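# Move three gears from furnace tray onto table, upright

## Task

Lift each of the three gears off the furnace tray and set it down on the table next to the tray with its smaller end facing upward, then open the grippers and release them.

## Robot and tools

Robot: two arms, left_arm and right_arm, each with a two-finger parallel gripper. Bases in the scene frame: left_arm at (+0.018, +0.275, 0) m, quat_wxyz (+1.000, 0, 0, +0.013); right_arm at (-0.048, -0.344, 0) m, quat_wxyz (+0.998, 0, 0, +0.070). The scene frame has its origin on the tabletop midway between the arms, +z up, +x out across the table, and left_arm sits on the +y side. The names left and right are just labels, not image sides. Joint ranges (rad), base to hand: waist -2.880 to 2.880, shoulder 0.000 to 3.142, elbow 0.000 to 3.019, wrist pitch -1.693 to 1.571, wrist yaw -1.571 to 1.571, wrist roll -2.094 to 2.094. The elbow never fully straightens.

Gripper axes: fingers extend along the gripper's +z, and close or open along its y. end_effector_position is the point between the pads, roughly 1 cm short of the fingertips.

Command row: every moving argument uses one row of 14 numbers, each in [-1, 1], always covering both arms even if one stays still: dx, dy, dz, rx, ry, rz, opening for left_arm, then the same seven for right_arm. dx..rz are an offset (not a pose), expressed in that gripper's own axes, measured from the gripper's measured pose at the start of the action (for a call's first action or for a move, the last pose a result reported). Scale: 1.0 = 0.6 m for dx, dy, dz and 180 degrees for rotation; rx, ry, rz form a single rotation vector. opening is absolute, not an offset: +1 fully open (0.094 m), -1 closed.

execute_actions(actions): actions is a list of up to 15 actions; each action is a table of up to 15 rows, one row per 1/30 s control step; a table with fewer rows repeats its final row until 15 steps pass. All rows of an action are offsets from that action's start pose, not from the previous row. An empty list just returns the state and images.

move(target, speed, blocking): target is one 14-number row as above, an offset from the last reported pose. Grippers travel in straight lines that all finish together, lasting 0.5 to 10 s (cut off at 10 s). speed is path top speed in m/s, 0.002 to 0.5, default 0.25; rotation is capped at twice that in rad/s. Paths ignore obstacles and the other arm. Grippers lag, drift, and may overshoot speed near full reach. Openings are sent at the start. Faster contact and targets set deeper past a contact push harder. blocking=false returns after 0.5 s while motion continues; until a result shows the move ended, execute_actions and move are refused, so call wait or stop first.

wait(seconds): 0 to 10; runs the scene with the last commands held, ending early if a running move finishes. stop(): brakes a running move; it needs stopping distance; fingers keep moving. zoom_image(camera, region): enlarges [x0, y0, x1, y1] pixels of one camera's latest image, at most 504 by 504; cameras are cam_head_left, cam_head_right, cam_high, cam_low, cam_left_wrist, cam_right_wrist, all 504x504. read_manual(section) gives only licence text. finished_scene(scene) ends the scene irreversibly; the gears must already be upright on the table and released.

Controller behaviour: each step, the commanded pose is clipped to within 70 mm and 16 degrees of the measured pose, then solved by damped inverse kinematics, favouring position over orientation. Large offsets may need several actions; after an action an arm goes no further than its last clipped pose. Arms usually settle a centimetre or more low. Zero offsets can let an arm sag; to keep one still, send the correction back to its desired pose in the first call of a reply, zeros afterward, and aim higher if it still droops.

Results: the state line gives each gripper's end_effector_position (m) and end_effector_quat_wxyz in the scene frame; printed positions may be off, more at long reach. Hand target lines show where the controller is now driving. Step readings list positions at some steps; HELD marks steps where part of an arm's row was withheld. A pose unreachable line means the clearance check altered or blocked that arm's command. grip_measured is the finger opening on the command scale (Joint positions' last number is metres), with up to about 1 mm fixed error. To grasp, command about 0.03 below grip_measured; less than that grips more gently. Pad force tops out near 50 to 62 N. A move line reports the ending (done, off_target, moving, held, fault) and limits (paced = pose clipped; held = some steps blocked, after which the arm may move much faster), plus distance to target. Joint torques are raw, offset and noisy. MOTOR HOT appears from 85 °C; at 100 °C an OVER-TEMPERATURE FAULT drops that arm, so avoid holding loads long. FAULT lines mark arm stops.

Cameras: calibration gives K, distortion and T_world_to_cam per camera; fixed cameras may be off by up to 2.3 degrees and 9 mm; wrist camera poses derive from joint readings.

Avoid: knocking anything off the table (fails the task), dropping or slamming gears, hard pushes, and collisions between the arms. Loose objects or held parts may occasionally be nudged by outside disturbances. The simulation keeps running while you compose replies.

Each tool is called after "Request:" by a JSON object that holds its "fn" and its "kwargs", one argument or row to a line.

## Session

Request:
{"fn": "execute_actions", "kwargs": {
  "actions": []
}}

Scene clock: 0.00 s.
left_arm: end_effector_position=(+0.2439, -0.2678, +0.1257) grip_measured=+1.000 end_effector_quat_wxyz=(-0.184, -0.383, +0.865, -0.266) | right_arm: end_effector_position=(+0.8113, -0.4779, +0.3459) grip_measured=+1.000 end_effector_quat_wxyz=(+0.545, -0.297, +0.759, +0.196)
Joint positions: left_arm=[-1.086  1.669  1.193 -0.559  0.404 -2.006  0.094] | right_arm=[-0.454  2.406  2.699 -0.89  -0.945 -0.531  0.094]
Joint velocities: left_arm=[ 0.005 -0.015 -0.002 -0.002  0.037 -0.095  0.   ] | right_arm=[ 0.005  0.005 -0.012 -0.012 -0.037  0.037  0.   ]
Joint torques (N m, as the arm reports them, + toward a larger angle): no reading
Motor temperatures (°C, as the motors report them): left_arm=[24 25 26 28 26 25] | right_arm=[28 27 28 27 26 26]
Hand target (left_arm): +0.248, -0.275, +0.134; -0.183, -0.380, +0.864, -0.276
Hand target (right_arm): +0.808, -0.477, +0.375; +0.561, -0.306, +0.747, +0.183
camera_calibration (this result's frames):
cam_left_wrist: T_world_to_cam=[[0.758221, -0.565868, 0.323873, -0.37913], [-0.460466, -0.113069, 0.880447, -0.0259744], [-0.461597, -0.816706, -0.346295, 0.0609959], [0, 0, 0, 1]] pos_world=[0.303659, -0.167659, 0.166782]
cam_right_wrist: T_world_to_cam=[[0.670917, -0.740581, 0.0375592, -0.914625], [-0.59119, -0.56478, -0.575777, 0.416108], [0.447622, 0.364094, -0.816744, 0.220718], [0, 0, 0, 1]] pos_world=[0.760838, -0.522706, 0.454208]

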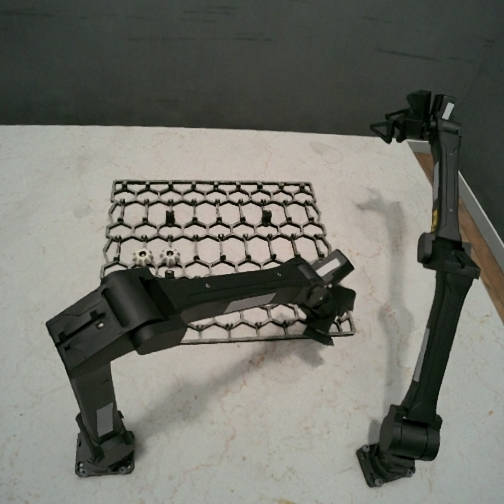

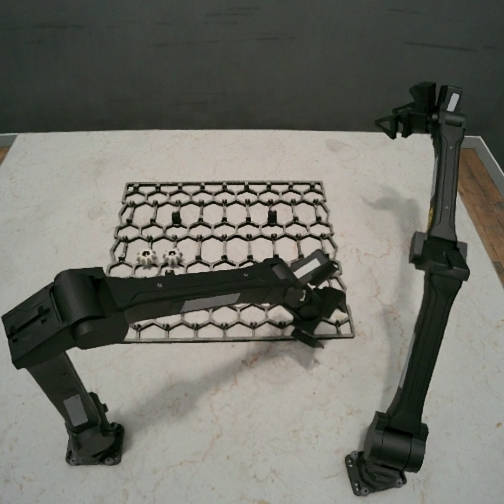

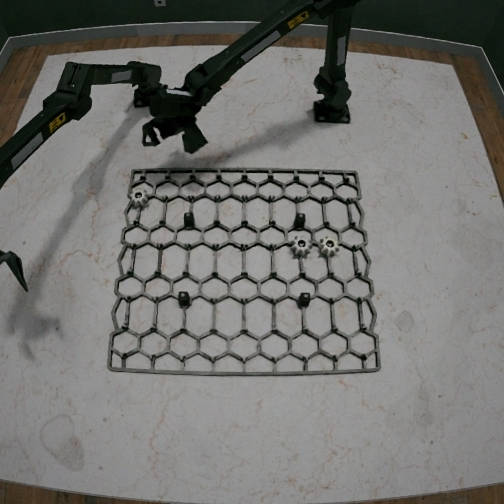

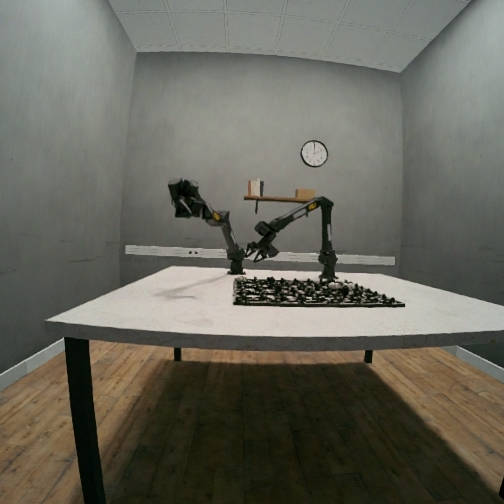

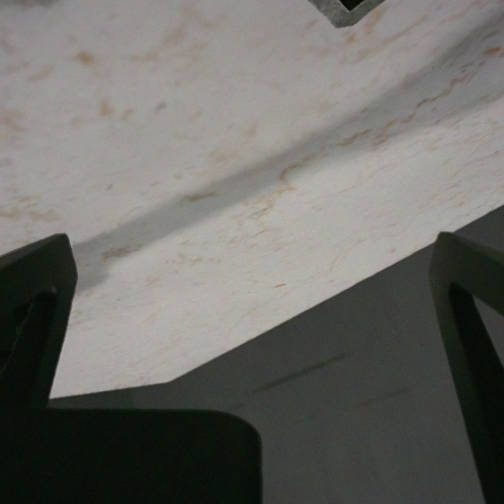

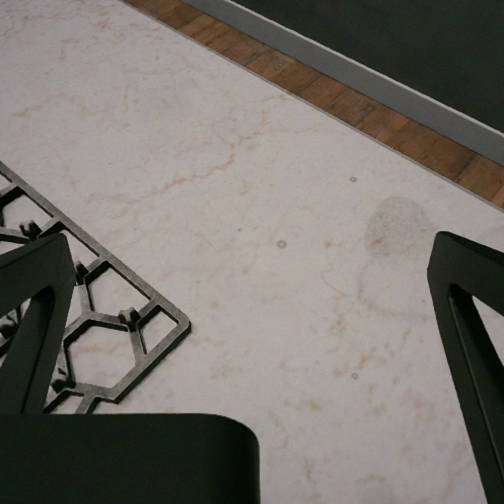

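Request:
{"fn": "zoom_image", "kwargs": {
  "camera": "cam_high",
  "region": [110, 170, 370, 270]
}}

Region (110, 170, 370, 270) of cam_high's 504x504 image, scaled by 1.938, with more detail than that image has; it fills the top 194 rows of this view, and the rest is white.

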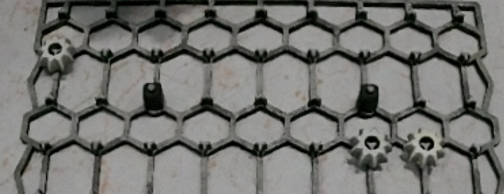

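Request:
{"fn": "move", "kwargs": {
  "target": [-0.766,0.078,-0.546,-0.038,-0.211,-0.226,1, 0.449,0.679,-0.2,0.136,0.378,0.206,1],
  "speed": 0.3
}}

Scene clock: 3.57 s.
left_arm: end_effector_position=(+0.5324, +0.2145, +0.1317) grip_measured=+1.000 end_effector_quat_wxyz=(+0.005, +0.714, -0.700, +0.011) | right_arm: end_effector_position=(+0.3967, -0.3154, +0.1125) grip_measured=+1.000 end_effector_quat_wxyz=(-0.009, -0.004, +1.000, +0.005)
Joint positions: left_arm=[-0.135  1.737  1.43  -1.254  0.022 -1.699  0.094] | right_arm=[-0.077  1.594  1.193 -1.188 -0.011  0.054  0.094]
Joint velocities: left_arm=[-0.024 -0.005 -0.007  0.007 -0.037  0.007  0.   ] | right_arm=[-0.015 -0.005  0.002  0.002 -0.007  0.037  0.   ]
Joint torques (N m, as the arm reports them, + toward a larger angle): left_arm=[ -1.08 -14.9   13.68  -0.4   -0.26   0.07] | right_arm=[ -2.59 -15.59   7.78  -0.29   0.23  -0.02]
Motor temperatures (°C, as the motors report them): left_arm=[24 25 27 28 26 25] | right_arm=[28 28 29 27 26 26]
Hand target (left_arm): +0.544, +0.212, +0.132; +0.004, +0.710, -0.704, +0.010
Hand target (right_arm): +0.394, -0.313, +0.124; +0.000, -0.003, +1.000, +0.003
Off the commanded pose (left_arm): 0.007 m, 2 deg.
Off the commanded pose (right_arm): 0.010 m, 1 deg.
move: done
camera_calibration (this result's frames):
cam_left_wrist: T_world_to_cam=[[0.999829, 0.0153465, 0.0103038, -0.538847], [0.00621696, -0.804133, 0.594417, 0.0936184], [0.0174079, -0.594251, -0.804091, 0.347784], [0, 0, 0, 1]] pos_world=[0.532118, 0.290222, 0.229554]
cam_right_wrist: T_world_to_cam=[[0.0218773, -0.999651, -0.0148248, -0.325747], [-0.802227, -0.0264018, 0.596435, 0.250008], [-0.596618, -0.00115552, -0.802524, 0.453939], [0, 0, 0, 1]] pos_world=[0.478518, -0.318508, 0.210355]

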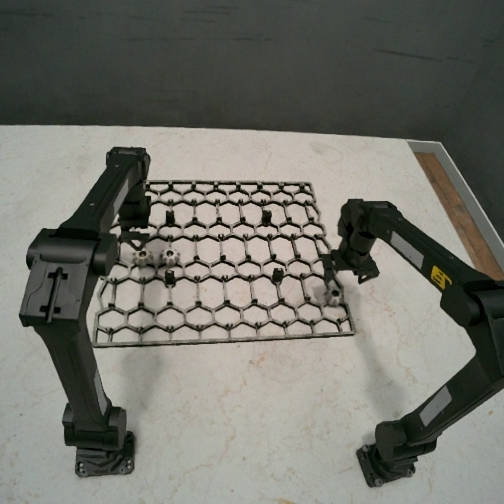

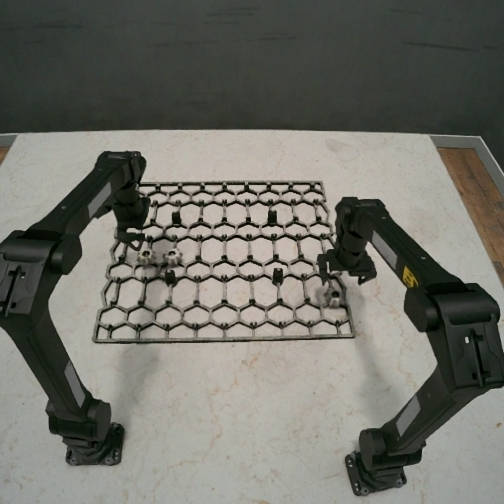

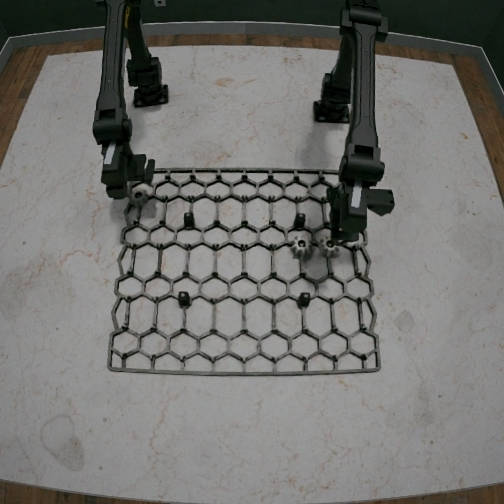

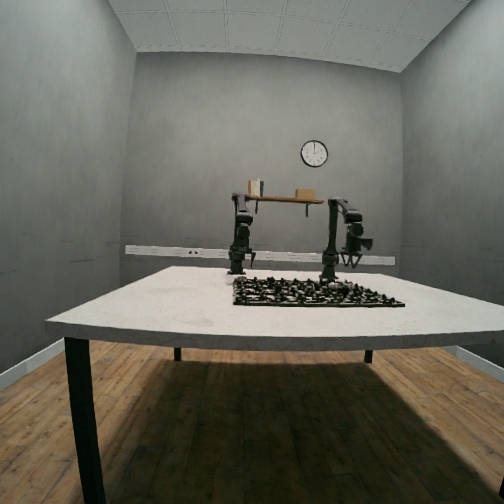

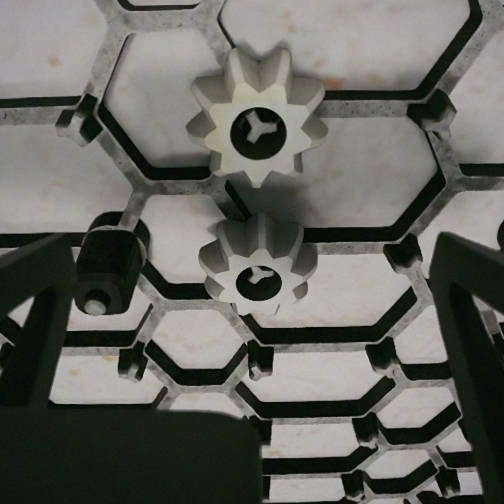

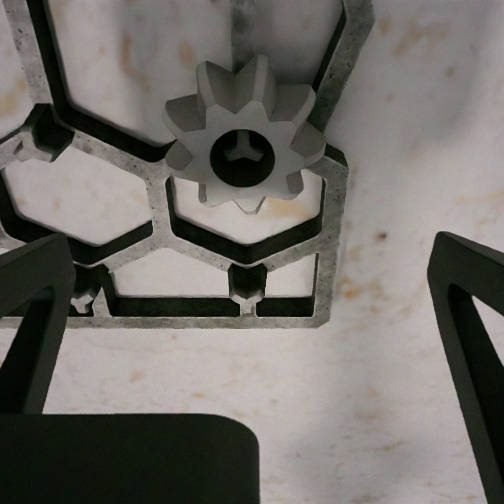

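Request:
{"fn": "move", "kwargs": {
  "target": [0.007,-0.015,0.172,0,0,0,0.6, -0.005,0.003,0.138,0,0,0,0.6],
  "speed": 0.12
}}

Scene clock: 6.17 s.
left_arm: end_effector_position=(+0.5422, +0.2135, +0.0397) grip_measured=+0.602 end_effector_quat_wxyz=(+0.002, +0.714, -0.700, +0.015) | right_arm: end_effector_position=(+0.3989, -0.3153, +0.0343) grip_measured=+0.602 end_effector_quat_wxyz=(-0.008, -0.002, +1.000, +0.005)
Joint positions: left_arm=[-0.135  1.851  1.329 -1.029  0.022 -1.7    0.075] | right_arm=[-0.077  1.699  1.094 -0.981 -0.011  0.057  0.075]
Joint velocities: left_arm=[-0.005 -0.005  0.017  0.027  0.007  0.066 -0.001] | right_arm=[-0.015 -0.015 -0.007  0.007  0.037  0.037 -0.001]
Joint torques (N m, as the arm reports them, + toward a larger angle): left_arm=[ -1.45 -16.69   9.01   0.67  -0.16  -0.03] | right_arm=[ -2.88 -11.77   7.02   0.32   0.02  -0.05]
Motor temperatures (°C, as the motors report them): left_arm=[24 25 27 28 26 25] | right_arm=[28 28 29 27 26 26]
Hand target (left_arm): +0.543, +0.209, +0.028; +0.005, +0.714, -0.700, +0.011
Hand target (right_arm): +0.398, -0.312, +0.029; -0.010, -0.004, +1.000, +0.005
Off the commanded pose (left_arm): 0.012 m, 1 deg.
Off the commanded pose (right_arm): 0.005 m, 0 deg.
move: off_target (left_arm)
camera_calibration (this result's frames):
cam_left_wrist: T_world_to_cam=[[0.999673, 0.0157444, 0.0201344, -0.548109], [0.000664013, -0.803483, 0.595327, 0.150226], [0.0255507, -0.595119, -0.803231, 0.268704], [0, 0, 0, 1]] pos_world=[0.540965, 0.289245, 0.137434]
cam_right_wrist: T_world_to_cam=[[0.0188662, -0.999711, -0.0148831, -0.325631], [-0.803873, -0.0240182, 0.594316, 0.299918], [-0.594502, 0.00075164, -0.804094, 0.392358], [0, 0, 0, 1]] pos_world=[0.480497, -0.318629, 0.1324]

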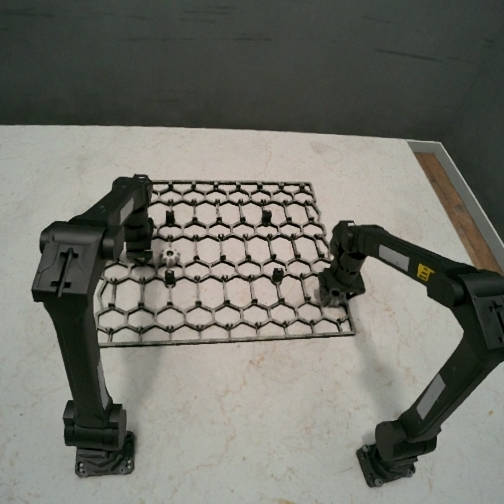

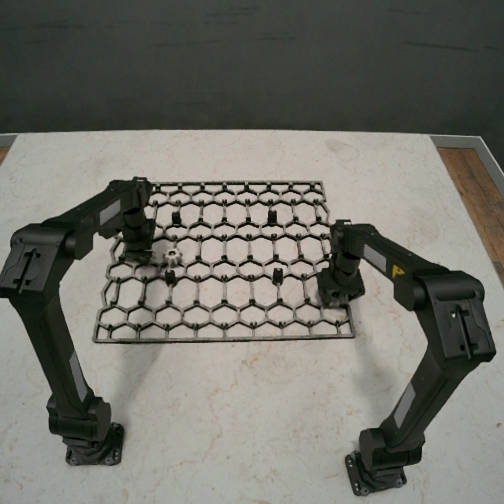

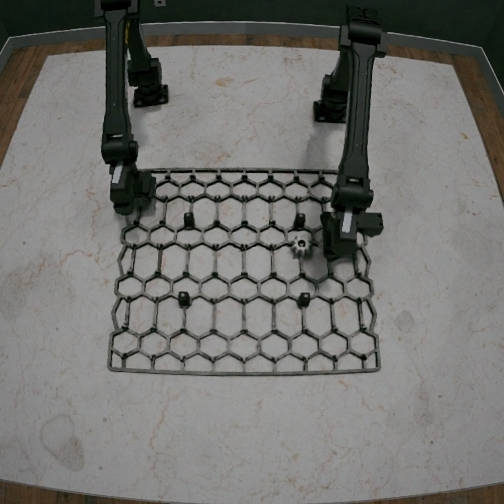

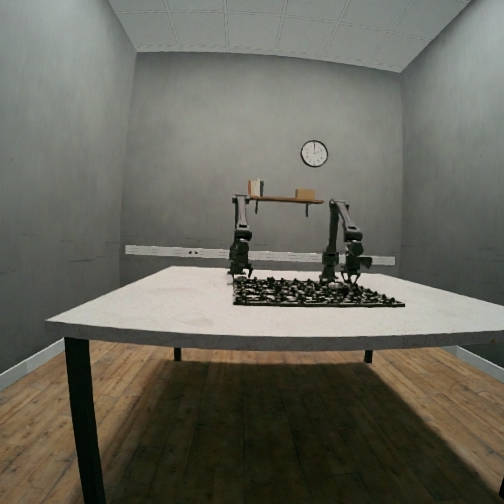

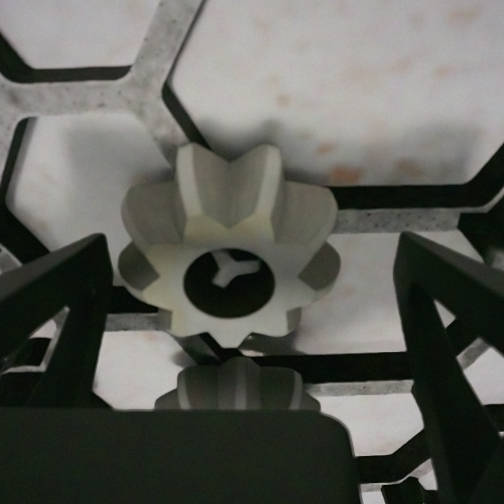

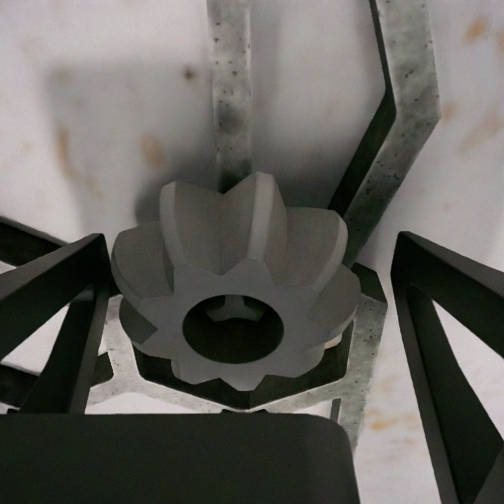

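Request:
{"fn": "move", "kwargs": {
  "target": [0,0.005,0.03,0,0,0,0.6, 0,0,0.012,0,0,0,0.6],
  "speed": 0.08
}}

Request:
{"fn": "move", "kwargs": {
  "target": [0,0,0,0,0,0,-0.5, 0,0,0,0,0,0,-0.5]
}}

Request:
{"fn": "move", "kwargs": {
  "target": [0,0,-0.17,0,0,0,-0.5, 0,0,-0.15,0,0,0,-0.5],
  "speed": 0.15
}}

Scene clock: 7.00 s.
left_arm: end_effector_position=(+0.5390, +0.2138, +0.0312) grip_measured=+0.602 end_effector_quat_wxyz=(-0.000, +0.714, -0.700, +0.018) | right_arm: end_effector_position=(+0.4010, -0.3151, +0.0343) grip_measured=+0.602 end_effector_quat_wxyz=(-0.004, -0.002, +1.000, +0.005)
Joint positions: left_arm=[-0.135  1.851  1.303 -0.996  0.022 -1.7    0.075] | right_arm=[-0.077  1.699  1.094 -0.973 -0.011  0.057  0.075]
Joint velocities: left_arm=[-0.005 -0.005  0.002  0.017  0.037  0.007 -0.   ] | right_arm=[-0.015  0.005  0.012 -0.012 -0.007  0.007  0.   ]
Joint torques (N m, as the arm reports them, + toward a larger angle): left_arm=[ -0.56 -17.09   8.67   0.86  -0.18   0.06] | right_arm=[ -2.9  -12.1    6.79   0.05   0.11  -0.09]
Motor temperatures (°C, as the motors report them): left_arm=[24 25 27 28 26 25] | right_arm=[28 28 29 27 26 26]
Hand target (left_arm): +0.540, +0.213, +0.022; +0.002, +0.714, -0.700, +0.015
Hand target (right_arm): +0.399, -0.315, +0.027; -0.008, -0.002, +1.000, +0.005
Off the commanded pose (left_arm): 0.010 m, 0 deg.
Off the commanded pose (right_arm): 0.007 m, 0 deg.
move: done
camera_calibration (this result's frames):
cam_left_wrist: T_world_to_cam=[[0.999502, 0.0157632, 0.0273234, -0.544837], [-0.00362728, -0.80301, 0.595954, 0.157759], [0.0313351, -0.595756, -0.802554, 0.259181], [0, 0, 0, 1]] pos_world=[0.537016, 0.28968, 0.128876]
cam_right_wrist: T_world_to_cam=[[0.0189924, -0.999703, -0.0152453, -0.325578], [-0.808823, -0.0243261, 0.587549, 0.303711], [-0.587746, 0.00117181, -0.809045, 0.391155], [0, 0, 0, 1]] pos_world=[0.481732, -0.318552, 0.133053]

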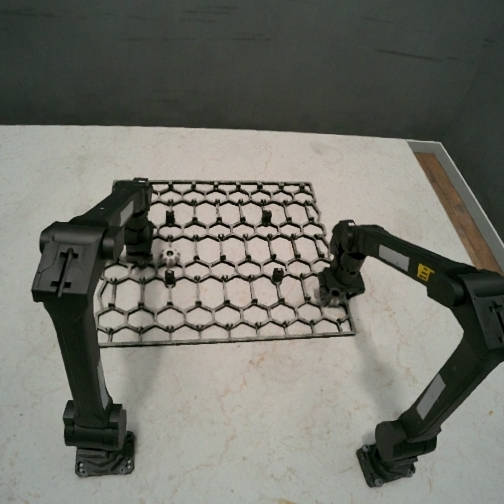

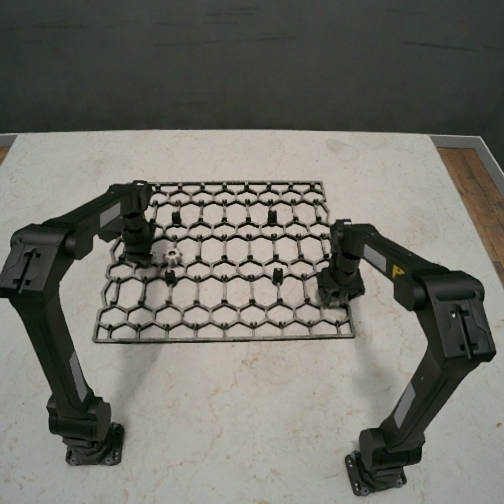

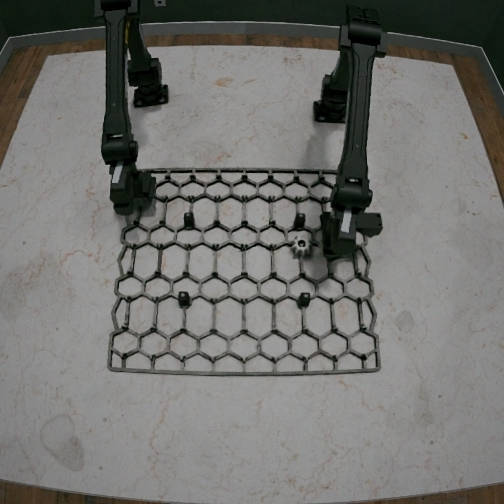

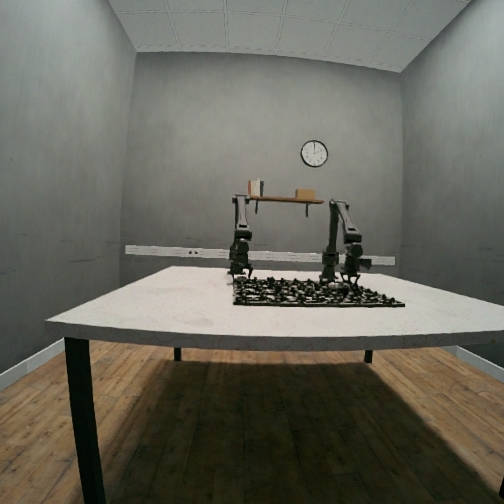

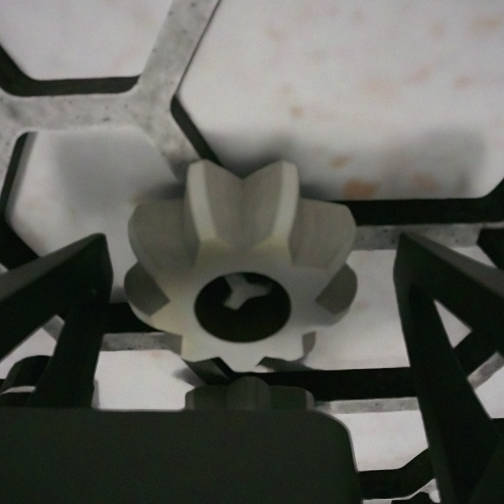

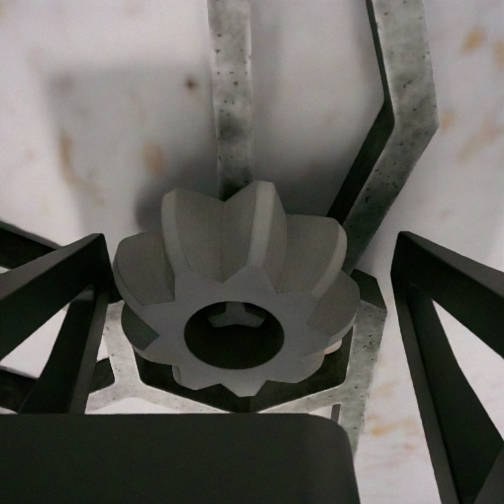

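Scene clock: 7.50 s.
left_arm: end_effector_position=(+0.5378, +0.2134, +0.0307) grip_measured=+0.219 end_effector_quat_wxyz=(+0.002, +0.714, -0.700, +0.017) | right_arm: end_effector_position=(+0.4003, -0.3150, +0.0343) grip_measured=+0.244 end_effector_quat_wxyz=(-0.005, +0.006, +1.000, +0.005)
Joint positions: left_arm=[-0.135  1.851  1.302 -0.997  0.025 -1.7    0.057] | right_arm=[-0.077  1.699  1.094 -0.976 -0.012  0.073  0.058]
Joint velocities: left_arm=[-0.015 -0.005 -0.012 -0.002  0.037  0.022 -0.001] | right_arm=[-0.015 -0.005 -0.007 -0.007 -0.051  0.022 -0.001]
Joint torques (N m, as the arm reports them, + toward a larger angle): left_arm=[ -0.29 -18.94   8.7    0.2   -0.25   0.05] | right_arm=[ -2.96 -14.13   7.34  -0.01   0.    -0.23]
Motor temperatures (°C, as the motors report them): left_arm=[24 25 27 28 26 25] | right_arm=[28 28 29 27 26 26]
Hand target (left_arm): +0.539, +0.214, +0.031; +0.000, +0.714, -0.700, +0.018
Hand target (right_arm): +0.401, -0.315, +0.034; -0.004, -0.002, +1.000, +0.005
Off the commanded pose (left_arm): 0.001 m, 0 deg.
Off the commanded pose (right_arm): 0.001 m, 1 deg.
move: done
camera_calibration (this result's frames):
cam_left_wrist: T_world_to_cam=[[0.99959, 0.0157523, 0.023915, -0.543652], [-0.00168104, -0.801399, 0.598128, 0.156273], [0.0285873, -0.597922, -0.801044, 0.260463], [0, 0, 0, 1]] pos_world=[0.536246, 0.289537, 0.128173]
cam_right_wrist: T_world_to_cam=[[0.00292385, -0.999872, -0.0157243, -0.31908], [-0.807415, -0.0116375, 0.58987, 0.306526], [-0.589977, 0.0109713, -0.807345, 0.394694], [0, 0, 0, 1]] pos_world=[0.481287, -0.319802, 0.132826]

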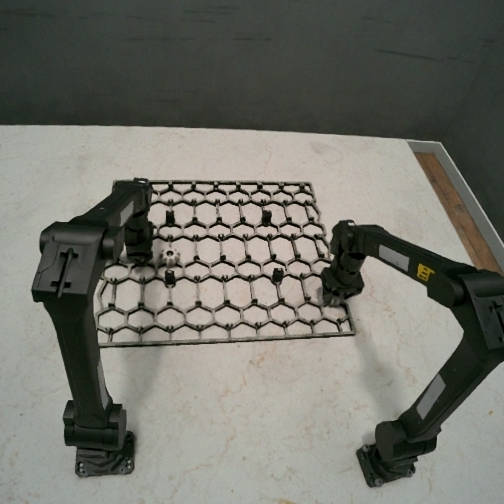

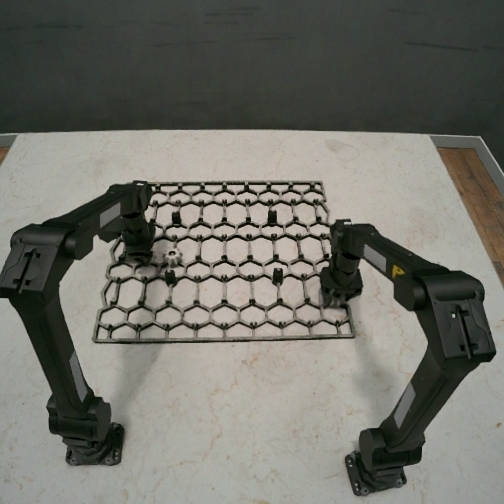

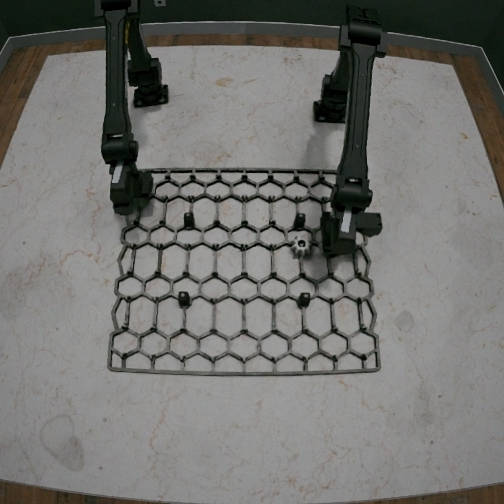

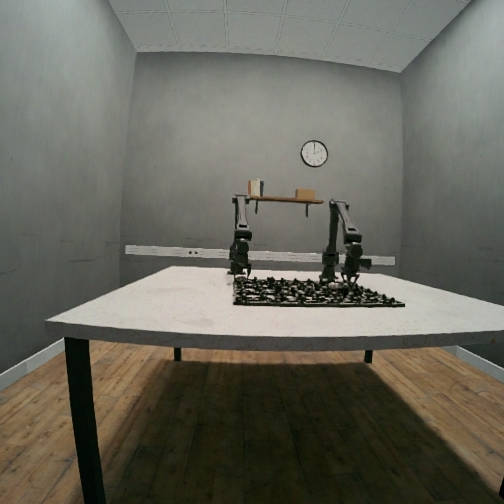

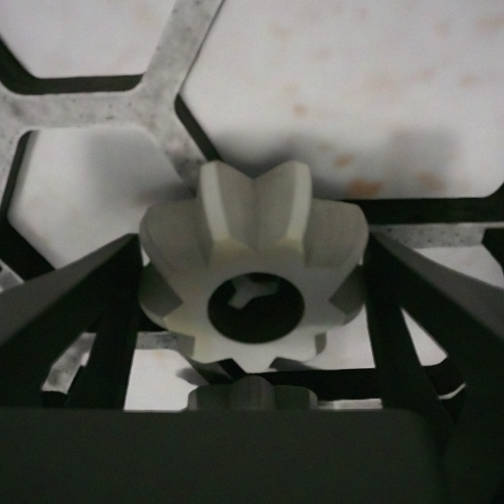

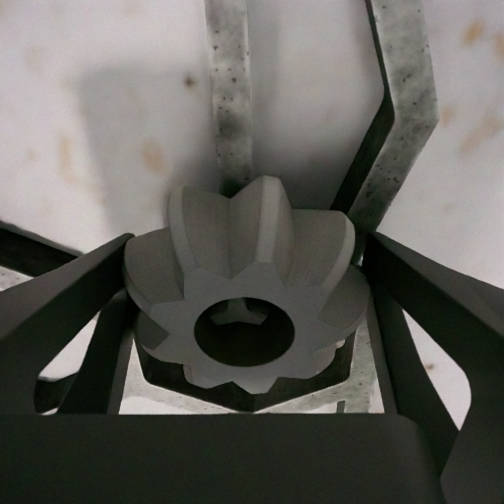

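Scene clock: 8.67 s.
left_arm: end_effector_position=(+0.5185, +0.2155, +0.1053) grip_measured=+0.219 end_effector_quat_wxyz=(+0.020, +0.714, -0.700, -0.005) | right_arm: end_effector_position=(+0.3752, -0.3160, +0.0906) grip_measured=+0.210 end_effector_quat_wxyz=(-0.047, +0.009, +0.999, +0.004)
Joint positions: left_arm=[-0.135  1.752  1.377 -1.229  0.025 -1.7    0.057] | right_arm=[-0.077  1.612  1.149 -1.201 -0.015  0.079  0.057]
Joint velocities: left_arm=[-0.005 -0.005  0.002  0.007  0.022 -0.051  0.   ] | right_arm=[ 0.005 -0.015  0.002 -0.007 -0.051  0.007 -0.001]
Joint torques (N m, as the arm reports them, + toward a larger angle): left_arm=[ -0.27 -19.03  13.65  -0.48  -0.23   0.04] | right_arm=[ -3.48 -14.71  13.14  -0.85   0.21  -0.22]
Motor temperatures (°C, as the motors report them): left_arm=[24 25 28 28 26 25] | right_arm=[28 28 29 27 26 26]
Hand target (left_arm): +0.533, +0.216, +0.133; +0.002, +0.714, -0.700, +0.017
Hand target (right_arm): +0.399, -0.317, +0.125; -0.005, +0.006, +1.000, +0.005
Off the commanded pose (left_arm): 0.032 m, 3 deg.
Off the commanded pose (right_arm): 0.043 m, 5 deg.
move: off_target (left_arm, right_arm)
camera_calibration (this result's frames):
cam_left_wrist: T_world_to_cam=[[0.999317, 0.016163, -0.0332347, -0.520055], [0.0327165, -0.805149, 0.59217, 0.0969512], [-0.0171876, -0.592853, -0.805127, 0.345089], [0, 0, 0, 1]] pos_world=[0.522459, 0.291053, 0.203145]
cam_right_wrist: T_world_to_cam=[[-0.00423548, -0.999893, -0.0139865, -0.316502], [-0.75534, -0.00596682, 0.655306, 0.229342], [-0.655319, 0.0133401, -0.755234, 0.445931], [0, 0, 0, 1]] pos_world=[0.464118, -0.321048, 0.182066]

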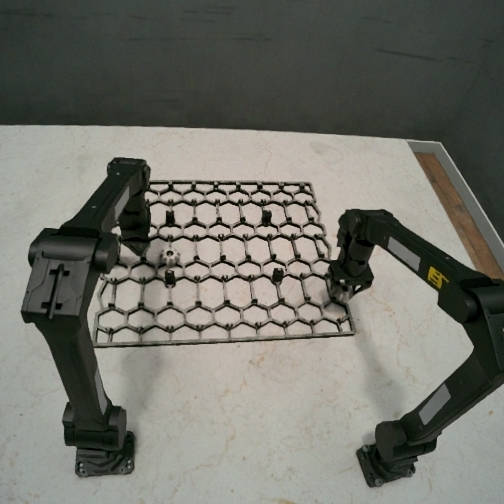

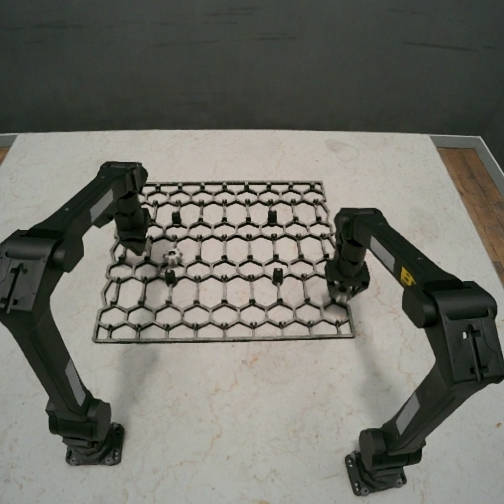

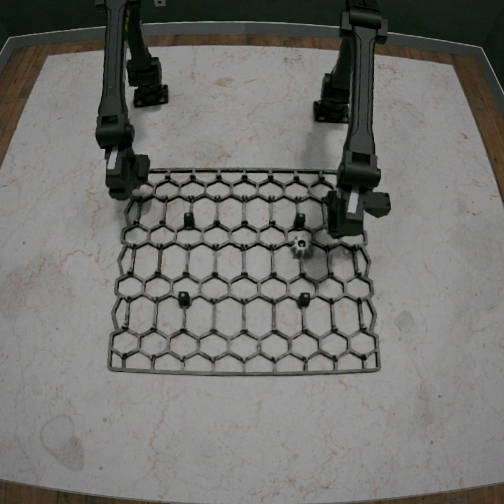

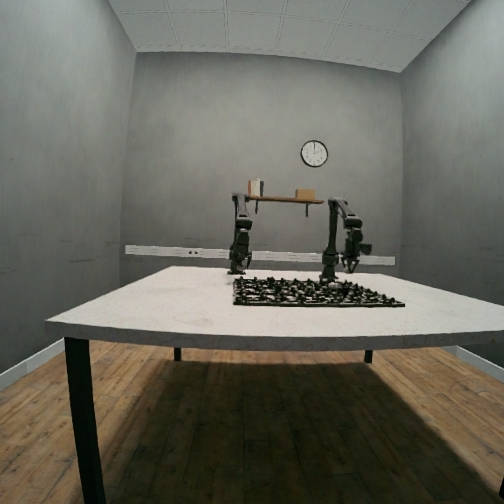

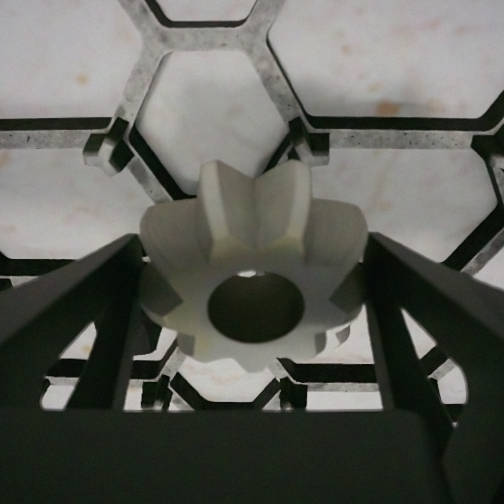

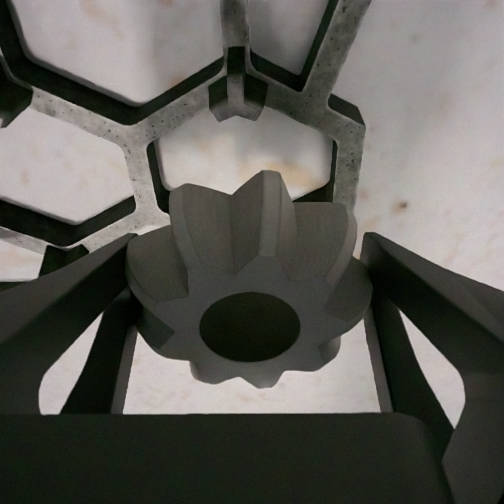

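Request:
{"fn": "move", "kwargs": {
  "target": [-0.33,0,0.0,0,0,0,-0.5, 0,-0.23,0,0,-0.03,0,-0.5],
  "speed": 0.25
}}

Scene clock: 10.17 s.
left_arm: end_effector_position=(+0.4998, +0.4121, +0.0909) grip_measured=+0.219 end_effector_quat_wxyz=(+0.032, +0.720, -0.693, -0.009) | right_arm: end_effector_position=(+0.3676, -0.4531, +0.0765) grip_measured=+0.210 end_effector_quat_wxyz=(-0.021, +0.014, +1.000, +0.004)
Joint positions: left_arm=[ 0.258  1.777  1.371 -1.229  0.017 -1.326  0.057] | right_arm=[-0.393  1.612  1.11  -1.111  0.001 -0.227  0.057]
Joint velocities: left_arm=[-0.005 -0.015  0.002  0.012 -0.022  0.037 -0.001] | right_arm=[ 0.005 -0.005  0.012 -0.002  0.007 -0.081 -0.002]
Joint torques (N m, as the arm reports them, + toward a larger angle): left_arm=[ -1.08 -16.59  14.16  -0.54  -0.1    0.12] | right_arm=[ -3.59 -15.26   8.12   0.21  -0.05  -0.15]
Motor temperatures (°C, as the motors report them): left_arm=[24 25 28 28 26 25] | right_arm=[28 28 29 27 26 26]
Hand target (left_arm): +0.518, +0.413, +0.102; +0.021, +0.714, -0.700, -0.002
Hand target (right_arm): +0.372, -0.455, +0.089; -0.001, +0.009, +1.000, +0.001
Off the commanded pose (left_arm): 0.018 m, 2 deg.
Off the commanded pose (right_arm): 0.014 m, 2 deg.
move: off_target (left_arm, right_arm)
camera_calibration (this result's frames):
cam_left_wrist: T_world_to_cam=[[0.99786, 0.0340157, -0.0558369, -0.509616], [0.0608035, -0.796753, 0.601239, 0.246058], [-0.0240366, -0.603348, -0.797116, 0.456756], [0, 0, 0, 1]] pos_world=[0.504543, 0.488965, 0.187692]
cam_right_wrist: T_world_to_cam=[[-0.0136708, -0.999813, -0.0136761, -0.450408], [-0.788422, 0.00236621, 0.61513, 0.251045], [-0.614982, 0.0191919, -0.788307, 0.42241], [0, 0, 0, 1]] pos_world=[0.451546, -0.459025, 0.172403]

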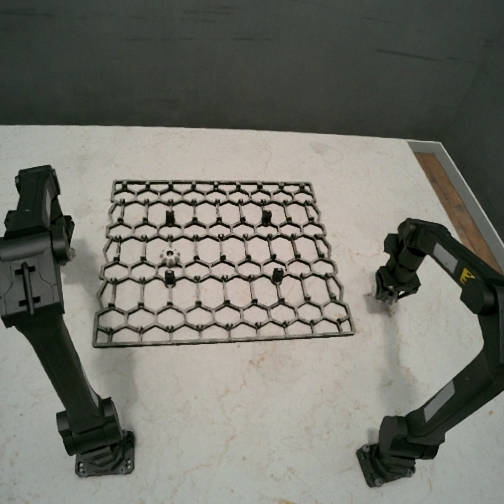

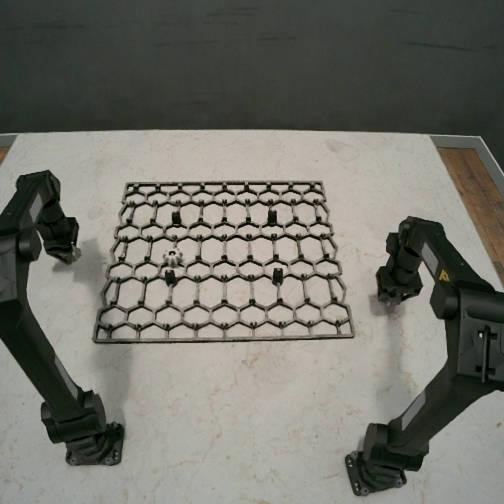

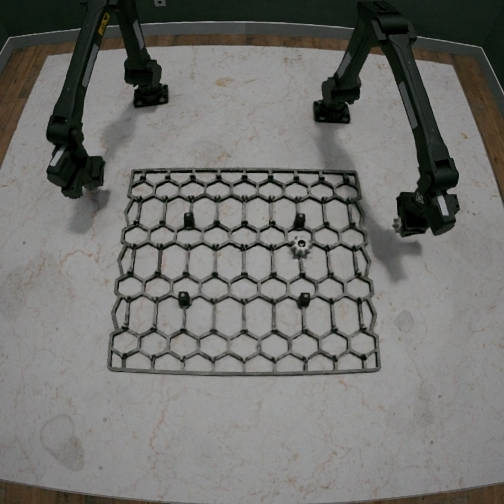

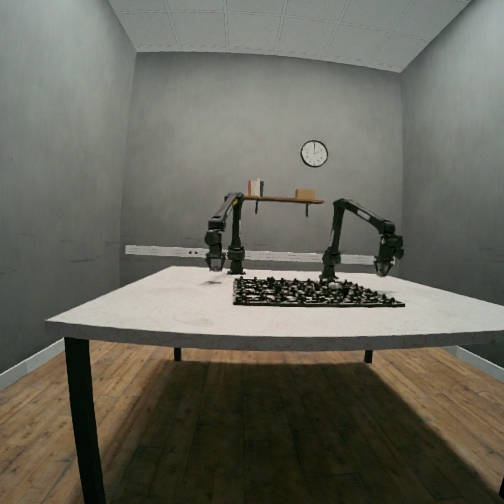

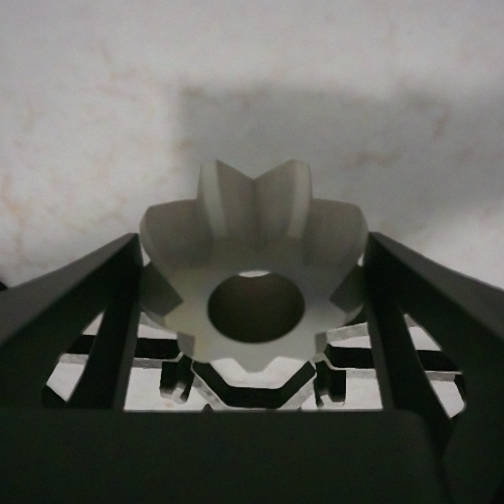

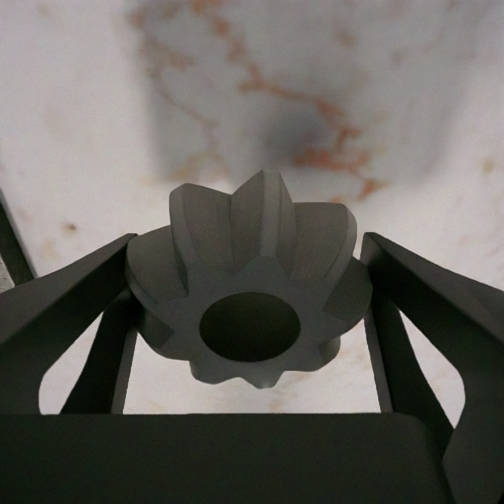

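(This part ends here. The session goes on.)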